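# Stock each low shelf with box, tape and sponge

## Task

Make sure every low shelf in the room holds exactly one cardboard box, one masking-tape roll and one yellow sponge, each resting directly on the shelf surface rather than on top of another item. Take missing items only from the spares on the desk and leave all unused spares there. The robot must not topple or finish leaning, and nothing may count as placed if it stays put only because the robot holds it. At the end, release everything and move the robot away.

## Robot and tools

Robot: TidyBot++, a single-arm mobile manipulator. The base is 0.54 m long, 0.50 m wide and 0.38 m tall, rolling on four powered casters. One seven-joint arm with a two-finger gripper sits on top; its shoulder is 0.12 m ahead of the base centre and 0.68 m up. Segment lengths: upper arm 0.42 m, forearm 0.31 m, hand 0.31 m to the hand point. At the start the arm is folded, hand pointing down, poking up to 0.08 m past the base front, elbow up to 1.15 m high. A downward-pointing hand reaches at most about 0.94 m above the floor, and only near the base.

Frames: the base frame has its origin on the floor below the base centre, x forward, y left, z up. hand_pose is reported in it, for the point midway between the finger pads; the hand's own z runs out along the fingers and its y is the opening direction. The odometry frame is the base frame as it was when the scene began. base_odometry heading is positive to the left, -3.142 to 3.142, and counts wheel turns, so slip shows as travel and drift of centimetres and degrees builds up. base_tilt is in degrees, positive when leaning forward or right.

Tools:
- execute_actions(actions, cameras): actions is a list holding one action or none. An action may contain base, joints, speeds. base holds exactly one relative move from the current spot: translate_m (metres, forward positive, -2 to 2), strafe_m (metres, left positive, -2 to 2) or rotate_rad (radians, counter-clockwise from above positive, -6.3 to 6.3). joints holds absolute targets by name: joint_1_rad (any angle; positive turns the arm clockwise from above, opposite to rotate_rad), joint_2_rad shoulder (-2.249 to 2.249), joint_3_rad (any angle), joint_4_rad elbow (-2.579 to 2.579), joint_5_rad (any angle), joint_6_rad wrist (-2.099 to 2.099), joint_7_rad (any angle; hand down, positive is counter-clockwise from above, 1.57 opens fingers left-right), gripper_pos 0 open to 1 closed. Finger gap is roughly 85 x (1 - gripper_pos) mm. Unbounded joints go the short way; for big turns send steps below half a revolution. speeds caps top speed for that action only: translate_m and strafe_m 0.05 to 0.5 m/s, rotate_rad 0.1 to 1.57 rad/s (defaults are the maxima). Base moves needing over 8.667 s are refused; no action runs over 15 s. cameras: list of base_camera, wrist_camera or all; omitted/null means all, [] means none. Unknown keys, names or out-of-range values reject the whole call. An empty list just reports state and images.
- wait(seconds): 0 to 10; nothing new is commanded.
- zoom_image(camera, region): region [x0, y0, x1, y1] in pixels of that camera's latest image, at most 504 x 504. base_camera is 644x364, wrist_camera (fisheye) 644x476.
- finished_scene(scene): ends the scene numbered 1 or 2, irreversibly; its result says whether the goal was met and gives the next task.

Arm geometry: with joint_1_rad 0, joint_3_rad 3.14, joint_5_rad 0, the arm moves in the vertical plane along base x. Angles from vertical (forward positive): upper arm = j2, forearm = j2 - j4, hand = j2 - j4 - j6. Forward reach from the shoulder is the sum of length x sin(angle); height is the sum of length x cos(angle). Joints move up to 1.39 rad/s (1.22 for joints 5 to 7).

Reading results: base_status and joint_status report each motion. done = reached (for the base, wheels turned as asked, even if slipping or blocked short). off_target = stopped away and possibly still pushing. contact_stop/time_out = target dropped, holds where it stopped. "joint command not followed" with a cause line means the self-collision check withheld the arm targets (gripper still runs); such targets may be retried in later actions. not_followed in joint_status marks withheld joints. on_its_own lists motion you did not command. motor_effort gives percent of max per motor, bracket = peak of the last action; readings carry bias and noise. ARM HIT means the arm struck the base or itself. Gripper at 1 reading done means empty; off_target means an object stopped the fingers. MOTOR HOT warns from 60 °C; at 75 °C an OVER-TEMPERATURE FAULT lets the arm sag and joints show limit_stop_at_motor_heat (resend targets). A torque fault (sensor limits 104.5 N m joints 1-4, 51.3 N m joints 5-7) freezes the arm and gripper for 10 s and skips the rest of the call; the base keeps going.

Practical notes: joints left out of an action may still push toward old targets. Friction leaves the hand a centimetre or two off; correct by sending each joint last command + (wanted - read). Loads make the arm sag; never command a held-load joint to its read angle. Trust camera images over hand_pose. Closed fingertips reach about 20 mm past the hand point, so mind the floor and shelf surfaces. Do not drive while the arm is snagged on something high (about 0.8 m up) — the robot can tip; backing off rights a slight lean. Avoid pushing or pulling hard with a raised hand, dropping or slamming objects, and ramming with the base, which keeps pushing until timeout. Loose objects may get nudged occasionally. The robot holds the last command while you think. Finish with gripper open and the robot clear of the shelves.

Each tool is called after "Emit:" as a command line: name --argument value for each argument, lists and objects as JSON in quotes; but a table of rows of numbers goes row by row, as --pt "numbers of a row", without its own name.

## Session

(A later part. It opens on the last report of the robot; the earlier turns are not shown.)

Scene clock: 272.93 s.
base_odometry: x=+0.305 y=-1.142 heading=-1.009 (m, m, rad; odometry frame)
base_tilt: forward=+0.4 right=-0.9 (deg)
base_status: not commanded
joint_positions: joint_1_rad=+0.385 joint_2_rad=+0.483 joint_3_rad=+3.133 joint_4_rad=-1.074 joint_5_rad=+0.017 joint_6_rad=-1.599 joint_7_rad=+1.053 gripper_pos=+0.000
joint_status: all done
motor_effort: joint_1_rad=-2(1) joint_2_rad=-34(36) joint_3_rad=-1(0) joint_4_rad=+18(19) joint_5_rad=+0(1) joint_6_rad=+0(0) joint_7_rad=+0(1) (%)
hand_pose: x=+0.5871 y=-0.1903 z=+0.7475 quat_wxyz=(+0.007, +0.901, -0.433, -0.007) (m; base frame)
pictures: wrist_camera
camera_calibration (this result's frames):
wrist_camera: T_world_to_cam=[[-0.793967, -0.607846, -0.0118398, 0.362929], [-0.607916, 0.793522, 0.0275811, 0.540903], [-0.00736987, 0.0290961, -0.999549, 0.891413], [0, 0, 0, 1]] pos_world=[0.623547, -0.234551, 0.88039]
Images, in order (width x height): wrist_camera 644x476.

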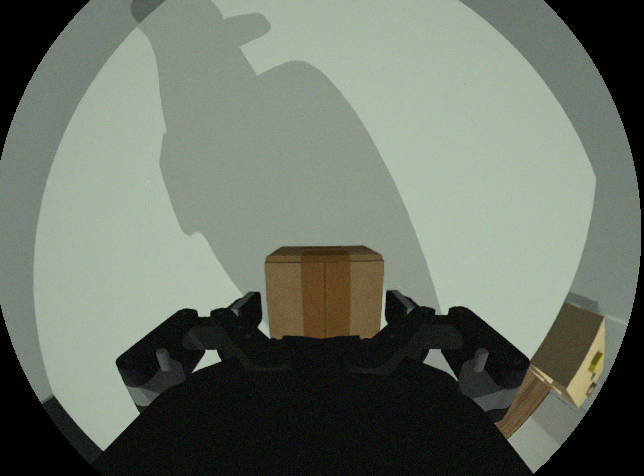

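Emit:
execute_actions --actions '[{"joints": {"gripper_pos": 1.0}}]' --cameras '["wrist_camera"]'

Scene clock: 275.30 s.
base_odometry: x=+0.305 y=-1.141 heading=-1.009 (m, m, rad; odometry frame)
base_tilt: forward=+0.4 right=-0.9 (deg)
base_status: not commanded
joint_positions: joint_1_rad=+0.386 joint_2_rad=+0.475 joint_3_rad=+3.133 joint_4_rad=-1.078 joint_5_rad=+0.017 joint_6_rad=-1.598 joint_7_rad=+1.053 gripper_pos=+0.345
joint_status: gripper_pos off_target (ended at +0.345, target +1.000)
motor_effort: joint_1_rad=-1(0) joint_2_rad=-36(36) joint_3_rad=-1(1) joint_4_rad=+18(19) joint_5_rad=-1(0) joint_6_rad=+0(1) joint_7_rad=-1(1) (%)
hand_pose: x=+0.5855 y=-0.1899 z=+0.7506 quat_wxyz=(+0.007, +0.901, -0.433, -0.004) (m; base frame)
pictures: wrist_camera
camera_calibration (this result's frames):
wrist_camera: T_world_to_cam=[[-0.794211, -0.60747, -0.0144318, 0.36412], [-0.607636, 0.793878, 0.0231531, 0.542862], [-0.00260769, 0.0271577, -0.999628, 0.891326], [0, 0, 0, 1]] pos_world=[0.621375, -0.23398, 0.88368]
Images, in order (width x height): wrist_camera 644x476.

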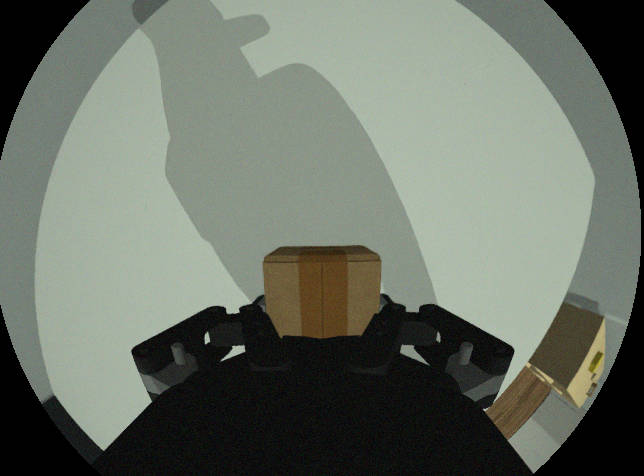

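Emit:
execute_actions --actions '[{"base": {"translate_m": -2.0}, "joints": {"joint_1_rad": -1.4, "joint_2_rad": -0.1, "joint_4_rad": -1.5, "joint_6_rad": -1.76}}]'

Scene clock: 293.80 s.
base_odometry: x=-0.759 y=+0.552 heading=-1.010 (m, m, rad; odometry frame)
base_tilt: forward=+0.3 right=-0.9 (deg)
base_status: done
joint_positions: joint_1_rad=-1.392 joint_2_rad=-0.083 joint_3_rad=+3.133 joint_4_rad=-1.481 joint_5_rad=+0.017 joint_6_rad=-1.738 joint_7_rad=+1.053 gripper_pos=+0.345
joint_status: all done
motor_effort: joint_1_rad=-1(3) joint_2_rad=-14(39) joint_3_rad=+0(3) joint_4_rad=+19(20) joint_5_rad=-1(0) joint_6_rad=+0(2) joint_7_rad=-1(1) (%)
hand_pose: x=+0.1695 y=+0.2719 z=+0.8441 quat_wxyz=(+0.002, +0.905, +0.426, +0.009) (m; base frame)
pictures: base_camera, wrist_camera
camera_calibration (this result's frames):
wrist_camera: T_world_to_cam=[[0.757025, -0.653115, -0.0188114, 0.0687583], [-0.653103, -0.75723, 0.00762719, 0.363776], [-0.019226, 0.0065118, -0.999794, 0.979814], [0, 0, 0, 1]] pos_world=[0.20437, 0.313989, 0.978131]
Images, in order (width x height): base_camera 644x364, wrist_camera 644x476.

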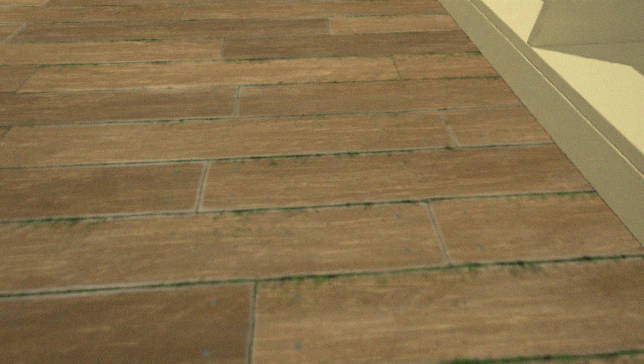

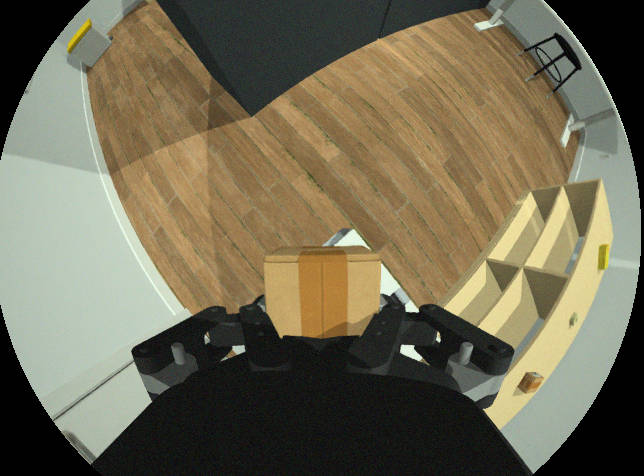

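Emit:
execute_actions --actions '[{"base": {"rotate_rad": 0.09}}]' --cameras '[]'

Emit:
execute_actions --actions '[{"base": {"strafe_m": 1.9}}]'

Scene clock: 301.83 s.
base_odometry: x=-0.759 y=+0.552 heading=-0.919 (m, m, rad; odometry frame)
base_tilt: forward=+0.3 right=-0.9 (deg)
base_status: done
joint_positions: joint_1_rad=-1.395 joint_2_rad=-0.085 joint_3_rad=+3.133 joint_4_rad=-1.481 joint_5_rad=+0.017 joint_6_rad=-1.738 joint_7_rad=+1.053 gripper_pos=+0.345
joint_status: not commanded
motor_effort: joint_1_rad=-1(2) joint_2_rad=-14(14) joint_3_rad=+0(2) joint_4_rad=+18(19) joint_5_rad=+0(1) joint_6_rad=+0(0) joint_7_rad=-1(1) (%)
hand_pose: x=+0.1686 y=+0.2715 z=+0.8445 quat_wxyz=(+0.002, +0.904, +0.427, +0.009) (m; base frame)
pictures: none
No camera images: the call's "cameras" was empty. Leave "cameras" out to get every camera's image.

Scene clock: 307.10 s.
base_odometry: x=+0.752 y=+1.705 heading=-0.919 (m, m, rad; odometry frame)
base_tilt: forward=+0.3 right=-0.9 (deg)
base_status: done
joint_positions: joint_1_rad=-1.395 joint_2_rad=-0.095 joint_3_rad=+3.133 joint_4_rad=-1.484 joint_5_rad=+0.017 joint_6_rad=-1.743 joint_7_rad=+1.053 gripper_pos=+0.345
joint_status: not commanded
motor_effort: joint_1_rad=+0(1) joint_2_rad=-13(18) joint_3_rad=+0(1) joint_4_rad=+18(19) joint_5_rad=+0(1) joint_6_rad=+0(1) joint_7_rad=+0(0) (%)
hand_pose: x=+0.1679 y=+0.2677 z=+0.8462 quat_wxyz=(+0.001, +0.904, +0.427, +0.010) (m; base frame)
pictures: base_camera, wrist_camera
camera_calibration (this result's frames):
wrist_camera: T_world_to_cam=[[0.758928, -0.650848, -0.0206077, 0.0678522], [-0.65091, -0.759142, 0.004482, 0.362396], [-0.0185613, 0.0100122, -0.999778, 0.98085], [0, 0, 0, 1]] pos_world=[0.202598, 0.309451, 0.980405]
Images, in order (width x height): base_camera 644x364, wrist_camera 644x476.

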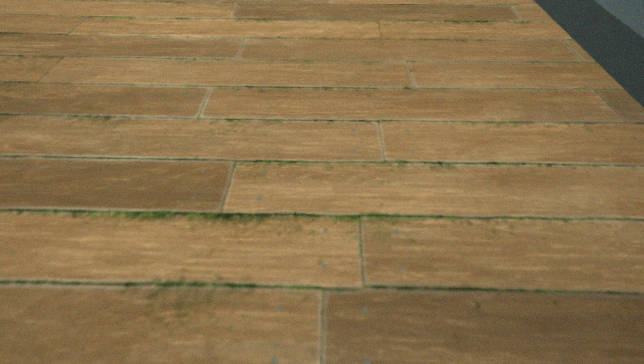

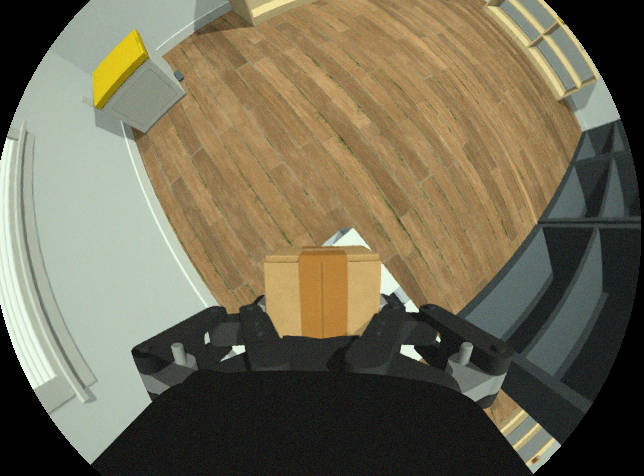

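Emit:
execute_actions --actions '[{"base": {"translate_m": 2.0}, "joints": {"joint_1_rad": -0.35, "joint_2_rad": 0.0, "joint_4_rad": -1.3, "joint_6_rad": -1.55, "joint_7_rad": 1.6}}]'

Scene clock: 314.57 s.
base_odometry: x=+1.966 y=+0.116 heading=-0.919 (m, m, rad; odometry frame)
base_tilt: forward=+0.3 right=-0.9 (deg)
base_status: done
joint_positions: joint_1_rad=-0.359 joint_2_rad=+0.000 joint_3_rad=+3.133 joint_4_rad=-1.325 joint_5_rad=+0.017 joint_6_rad=-1.570 joint_7_rad=+1.565 gripper_pos=+0.345
joint_status: all done
motor_effort: joint_1_rad=+0(1) joint_2_rad=-19(20) joint_3_rad=+0(2) joint_4_rad=+20(20) joint_5_rad=-1(0) joint_6_rad=+2(2) joint_7_rad=+0(0) (%)
hand_pose: x=+0.4759 y=+0.1333 z=+0.8771 quat_wxyz=(-0.015, +0.976, +0.178, +0.122) (m; base frame)
pictures: base_camera, wrist_camera
camera_calibration (this result's frames):
wrist_camera: T_world_to_cam=[[0.338132, -0.940893, -0.019693, -0.0145491], [-0.918808, -0.325524, -0.223219, 0.730092], [0.203615, 0.0935717, -0.974569, 0.879826], [0, 0, 0, 1]] pos_world=[0.496588, 0.141646, 1.02014]
Images, in order (width x height): base_camera 644x364, wrist_camera 644x476.

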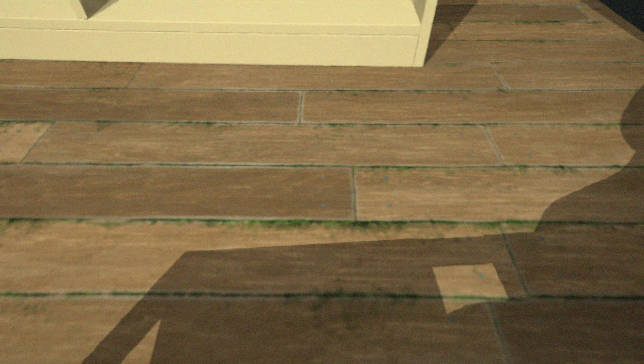

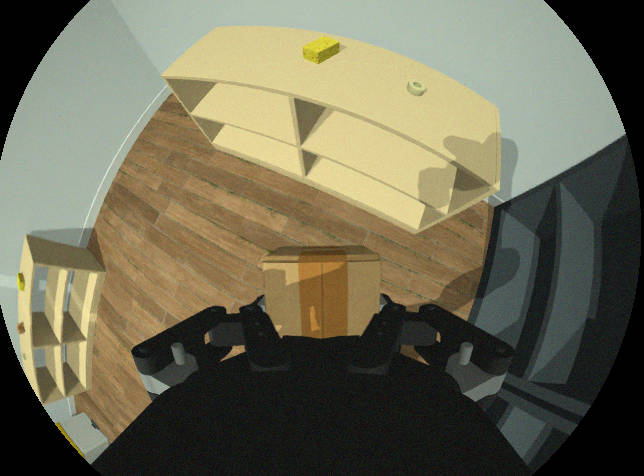

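Emit:
execute_actions --actions '[{"base": {"translate_m": 0.45}, "joints": {"joint_1_rad": -0.403, "joint_2_rad": 0.493, "joint_4_rad": -1.246, "joint_6_rad": -1.355, "joint_7_rad": 1.08}}]'

Scene clock: 337.23 s.
base_odometry: x=+2.239 y=-0.242 heading=-0.918 (m, m, rad; odometry frame)
base_tilt: forward=+0.4 right=-0.9 (deg)
base_status: done
joint_positions: joint_1_rad=-0.389 joint_2_rad=+0.509 joint_3_rad=+3.133 joint_4_rad=-1.268 joint_5_rad=+0.017 joint_6_rad=-1.371 joint_7_rad=+1.113 gripper_pos=+0.345
joint_status: all done
motor_effort: joint_1_rad=+0(1) joint_2_rad=-36(42) joint_3_rad=-1(2) joint_4_rad=+18(20) joint_5_rad=-1(1) joint_6_rad=+0(2) joint_7_rad=+0(0) (%)
hand_pose: x=+0.5915 y=+0.1938 z=+0.6736 quat_wxyz=(+0.007, +1.000, -0.029, +0.000) (m; base frame)
pictures: base_camera, wrist_camera
camera_calibration (this result's frames):
wrist_camera: T_world_to_cam=[[-0.0791092, -0.996734, -0.0162014, 0.254542], [-0.99665, 0.0787433, 0.0221, 0.613007], [-0.0207521, 0.0178954, -0.999624, 0.816468], [0, 0, 0, 1]] pos_world=[0.648034, 0.19083, 0.806737]
Images, in order (width x height): base_camera 644x364, wrist_camera 644x476.

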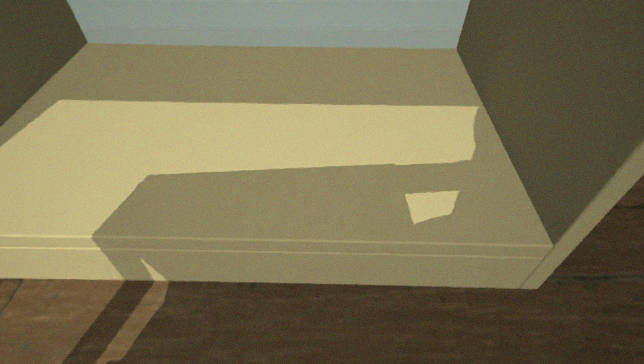

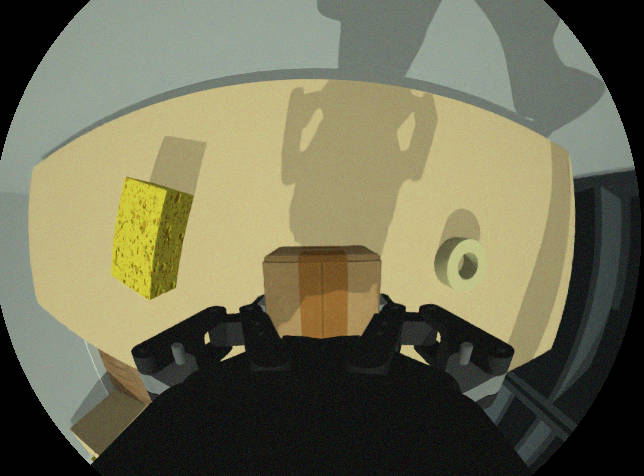

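Emit:
execute_actions --actions '[{"joints": {"joint_4_rad": -1.4, "joint_6_rad": -1.23}}]' --cameras '["wrist_camera"]'

Scene clock: 340.43 s.
base_odometry: x=+2.239 y=-0.242 heading=-0.918 (m, m, rad; odometry frame)
base_tilt: forward=+0.4 right=-0.9 (deg)
base_status: not commanded
joint_positions: joint_1_rad=-0.389 joint_2_rad=+0.505 joint_3_rad=+3.133 joint_4_rad=-1.387 joint_5_rad=+0.017 joint_6_rad=-1.253 joint_7_rad=+1.113 gripper_pos=+0.345
joint_status: all done
motor_effort: joint_1_rad=-2(0) joint_2_rad=-35(37) joint_3_rad=-1(1) joint_4_rad=+17(18) joint_5_rad=-1(1) joint_6_rad=-1(1) joint_7_rad=+0(0) (%)
hand_pose: x=+0.5822 y=+0.1903 z=+0.6394 quat_wxyz=(+0.006, +1.000, -0.028, +0.001) (m; base frame)
pictures: wrist_camera
camera_calibration (this result's frames):
wrist_camera: T_world_to_cam=[[-0.0771365, -0.996858, -0.0180116, 0.249757], [-0.996855, 0.0767815, 0.0196377, 0.606862], [-0.0181931, 0.0194697, -0.999645, 0.780394], [0, 0, 0, 1]] pos_world=[0.638417, 0.187183, 0.772698]
Images, in order (width x height): wrist_camera 644x476.

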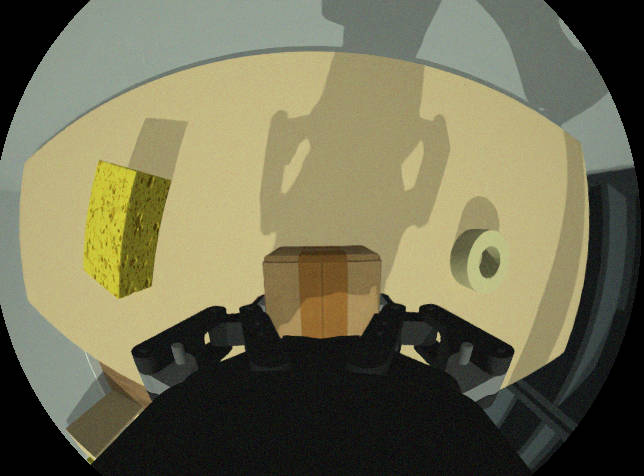

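Emit:
execute_actions --actions '[{"joints": {"joint_2_rad": 0.525}}]' --cameras '[]'

Scene clock: 342.70 s.
base_odometry: x=+2.239 y=-0.242 heading=-0.918 (m, m, rad; odometry frame)
base_tilt: forward=+0.4 right=-0.9 (deg)
base_status: not commanded
joint_positions: joint_1_rad=-0.389 joint_2_rad=+0.508 joint_3_rad=+3.133 joint_4_rad=-1.387 joint_5_rad=+0.017 joint_6_rad=-1.252 joint_7_rad=+1.113 gripper_pos=+0.345
joint_status: all done
motor_effort: joint_1_rad=-1(2) joint_2_rad=-34(36) joint_3_rad=+0(1) joint_4_rad=+17(18) joint_5_rad=-1(1) joint_6_rad=+0(2) joint_7_rad=-1(1) (%)
hand_pose: x=+0.5823 y=+0.1904 z=+0.6384 quat_wxyz=(+0.006, +1.000, -0.028, +0.000) (m; base frame)
pictures: none
No camera images: the call's "cameras" was empty. Leave "cameras" out to get every camera's image.

Emit:
execute_actions --actions '[{"joints": {"gripper_pos": 0.1, "joint_2_rad": 0.505}}]' --cameras '["wrist_camera"]'

Scene clock: 344.80 s.
base_odometry: x=+2.239 y=-0.242 heading=-0.918 (m, m, rad; odometry frame)
base_tilt: forward=+0.3 right=-0.9 (deg)
base_status: not commanded
joint_positions: joint_1_rad=-0.390 joint_2_rad=+0.508 joint_3_rad=+3.133 joint_4_rad=-1.387 joint_5_rad=+0.017 joint_6_rad=-1.252 joint_7_rad=+1.113 gripper_pos=+0.100
joint_status: all done
motor_effort: joint_1_rad=-1(1) joint_2_rad=-35(36) joint_3_rad=-1(1) joint_4_rad=+17(17) joint_5_rad=-1(0) joint_6_rad=+0(0) joint_7_rad=+0(0) (%)
hand_pose: x=+0.5824 y=+0.1905 z=+0.6383 quat_wxyz=(+0.006, +1.000, -0.028, +0.000) (m; base frame)
pictures: wrist_camera
camera_calibration (this result's frames):
wrist_camera: T_world_to_cam=[[-0.0769855, -0.996878, -0.0175488, 0.249554], [-0.996848, 0.0766208, 0.0205846, 0.606507], [-0.0191757, 0.0190782, -0.999634, 0.780011], [0, 0, 0, 1]] pos_world=[0.638764, 0.187423, 0.77162]
Images, in order (width x height): wrist_camera 644x476.

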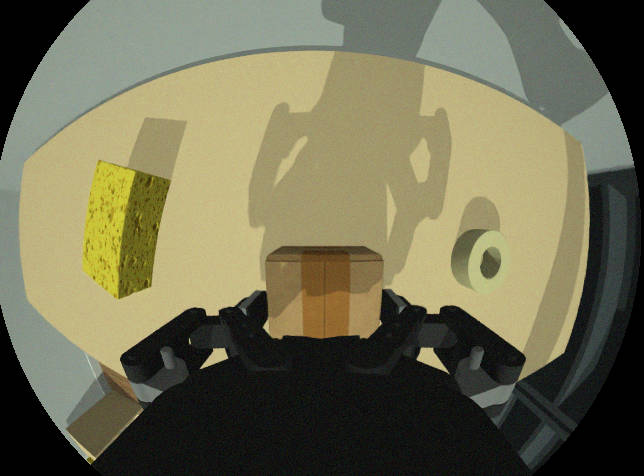

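Emit:
execute_actions --actions '[{"base": {"translate_m": -0.4}, "joints": {"joint_2_rad": -0.2, "gripper_pos": 0.0}}]'

Scene clock: 349.83 s.
base_odometry: x=+1.996 y=+0.077 heading=-0.919 (m, m, rad; odometry frame)
base_tilt: forward=+0.3 right=-0.9 (deg)
base_status: done
joint_positions: joint_1_rad=-0.394 joint_2_rad=-0.211 joint_3_rad=+3.134 joint_4_rad=-1.387 joint_5_rad=+0.017 joint_6_rad=-1.247 joint_7_rad=+1.113 gripper_pos=+0.000
joint_status: all done
motor_effort: joint_1_rad=-1(3) joint_2_rad=-11(37) joint_3_rad=+0(2) joint_4_rad=+21(21) joint_5_rad=-1(0) joint_6_rad=+6(6) joint_7_rad=+0(0) (%)
hand_pose: x=+0.4949 y=+0.1562 z=+0.9796 quat_wxyz=(-0.138, +0.936, -0.026, +0.323) (m; base frame)
pictures: base_camera, wrist_camera
camera_calibration (this result's frames):
wrist_camera: T_world_to_cam=[[0.0415074, -0.949577, -0.310774, 0.435871], [-0.803534, 0.153134, -0.575224, 0.990862], [0.593809, 0.273594, -0.756662, 0.538945], [0, 0, 0, 1]] pos_world=[0.458069, 0.114706, 1.11322]
Images, in order (width x height): base_camera 644x364, wrist_camera 644x476.

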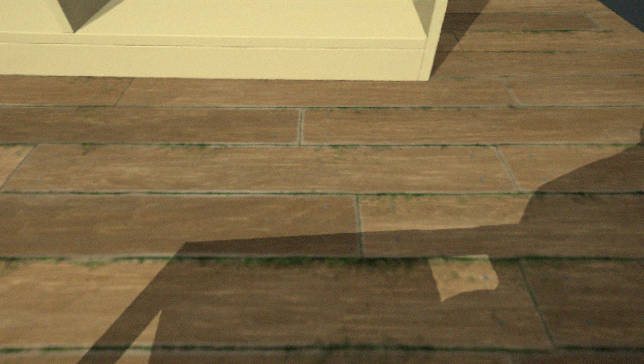

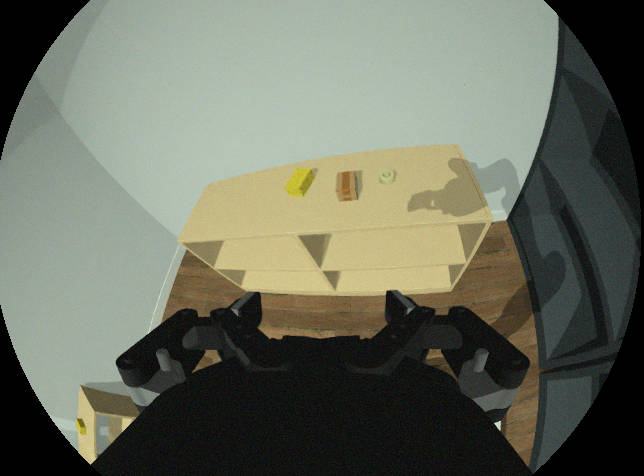

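Emit:
execute_actions --actions '[{"joints": {"joint_1_rad": -1.15, "joint_7_rad": 1.6, "joint_6_rad": -1.0}}]' --cameras '["wrist_camera"]'

Scene clock: 355.47 s.
base_odometry: x=+1.997 y=+0.077 heading=-0.919 (m, m, rad; odometry frame)
base_tilt: forward=+0.3 right=-0.9 (deg)
base_status: not commanded
joint_positions: joint_1_rad=-1.140 joint_2_rad=-0.211 joint_3_rad=+3.134 joint_4_rad=-1.387 joint_5_rad=+0.017 joint_6_rad=-1.022 joint_7_rad=+1.566 gripper_pos=+0.000
joint_status: all done
motor_effort: joint_1_rad=-1(0) joint_2_rad=-11(12) joint_3_rad=+0(1) joint_4_rad=+22(21) joint_5_rad=-2(1) joint_6_rad=+7(7) joint_7_rad=+0(1) (%)
hand_pose: x=+0.3076 y=+0.4131 z=+1.0311 quat_wxyz=(-0.240, +0.749, +0.483, +0.386) (m; base frame)
pictures: wrist_camera
camera_calibration (this result's frames):
wrist_camera: T_world_to_cam=[[0.912766, -0.407892, -0.0219528, -0.0860315], [-0.262691, -0.544988, -0.796229, 1.1806], [0.312812, 0.732538, -0.604596, 0.358896], [0, 0, 0, 1]] pos_world=[0.276393, 0.345415, 1.15512]
Images, in order (width x height): wrist_camera 644x476.

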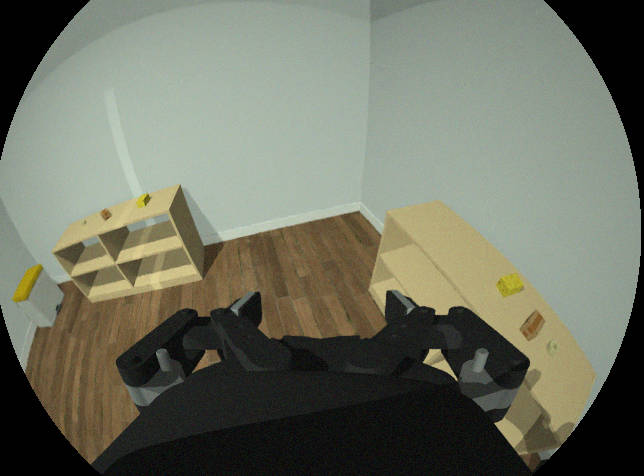

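All three shelves now hold a box, a tape roll and a sponge. The spare sponge is still on the desk, and the robot is clear.

Emit:
finished_scene --scene 1

The scene is finished: the task was done.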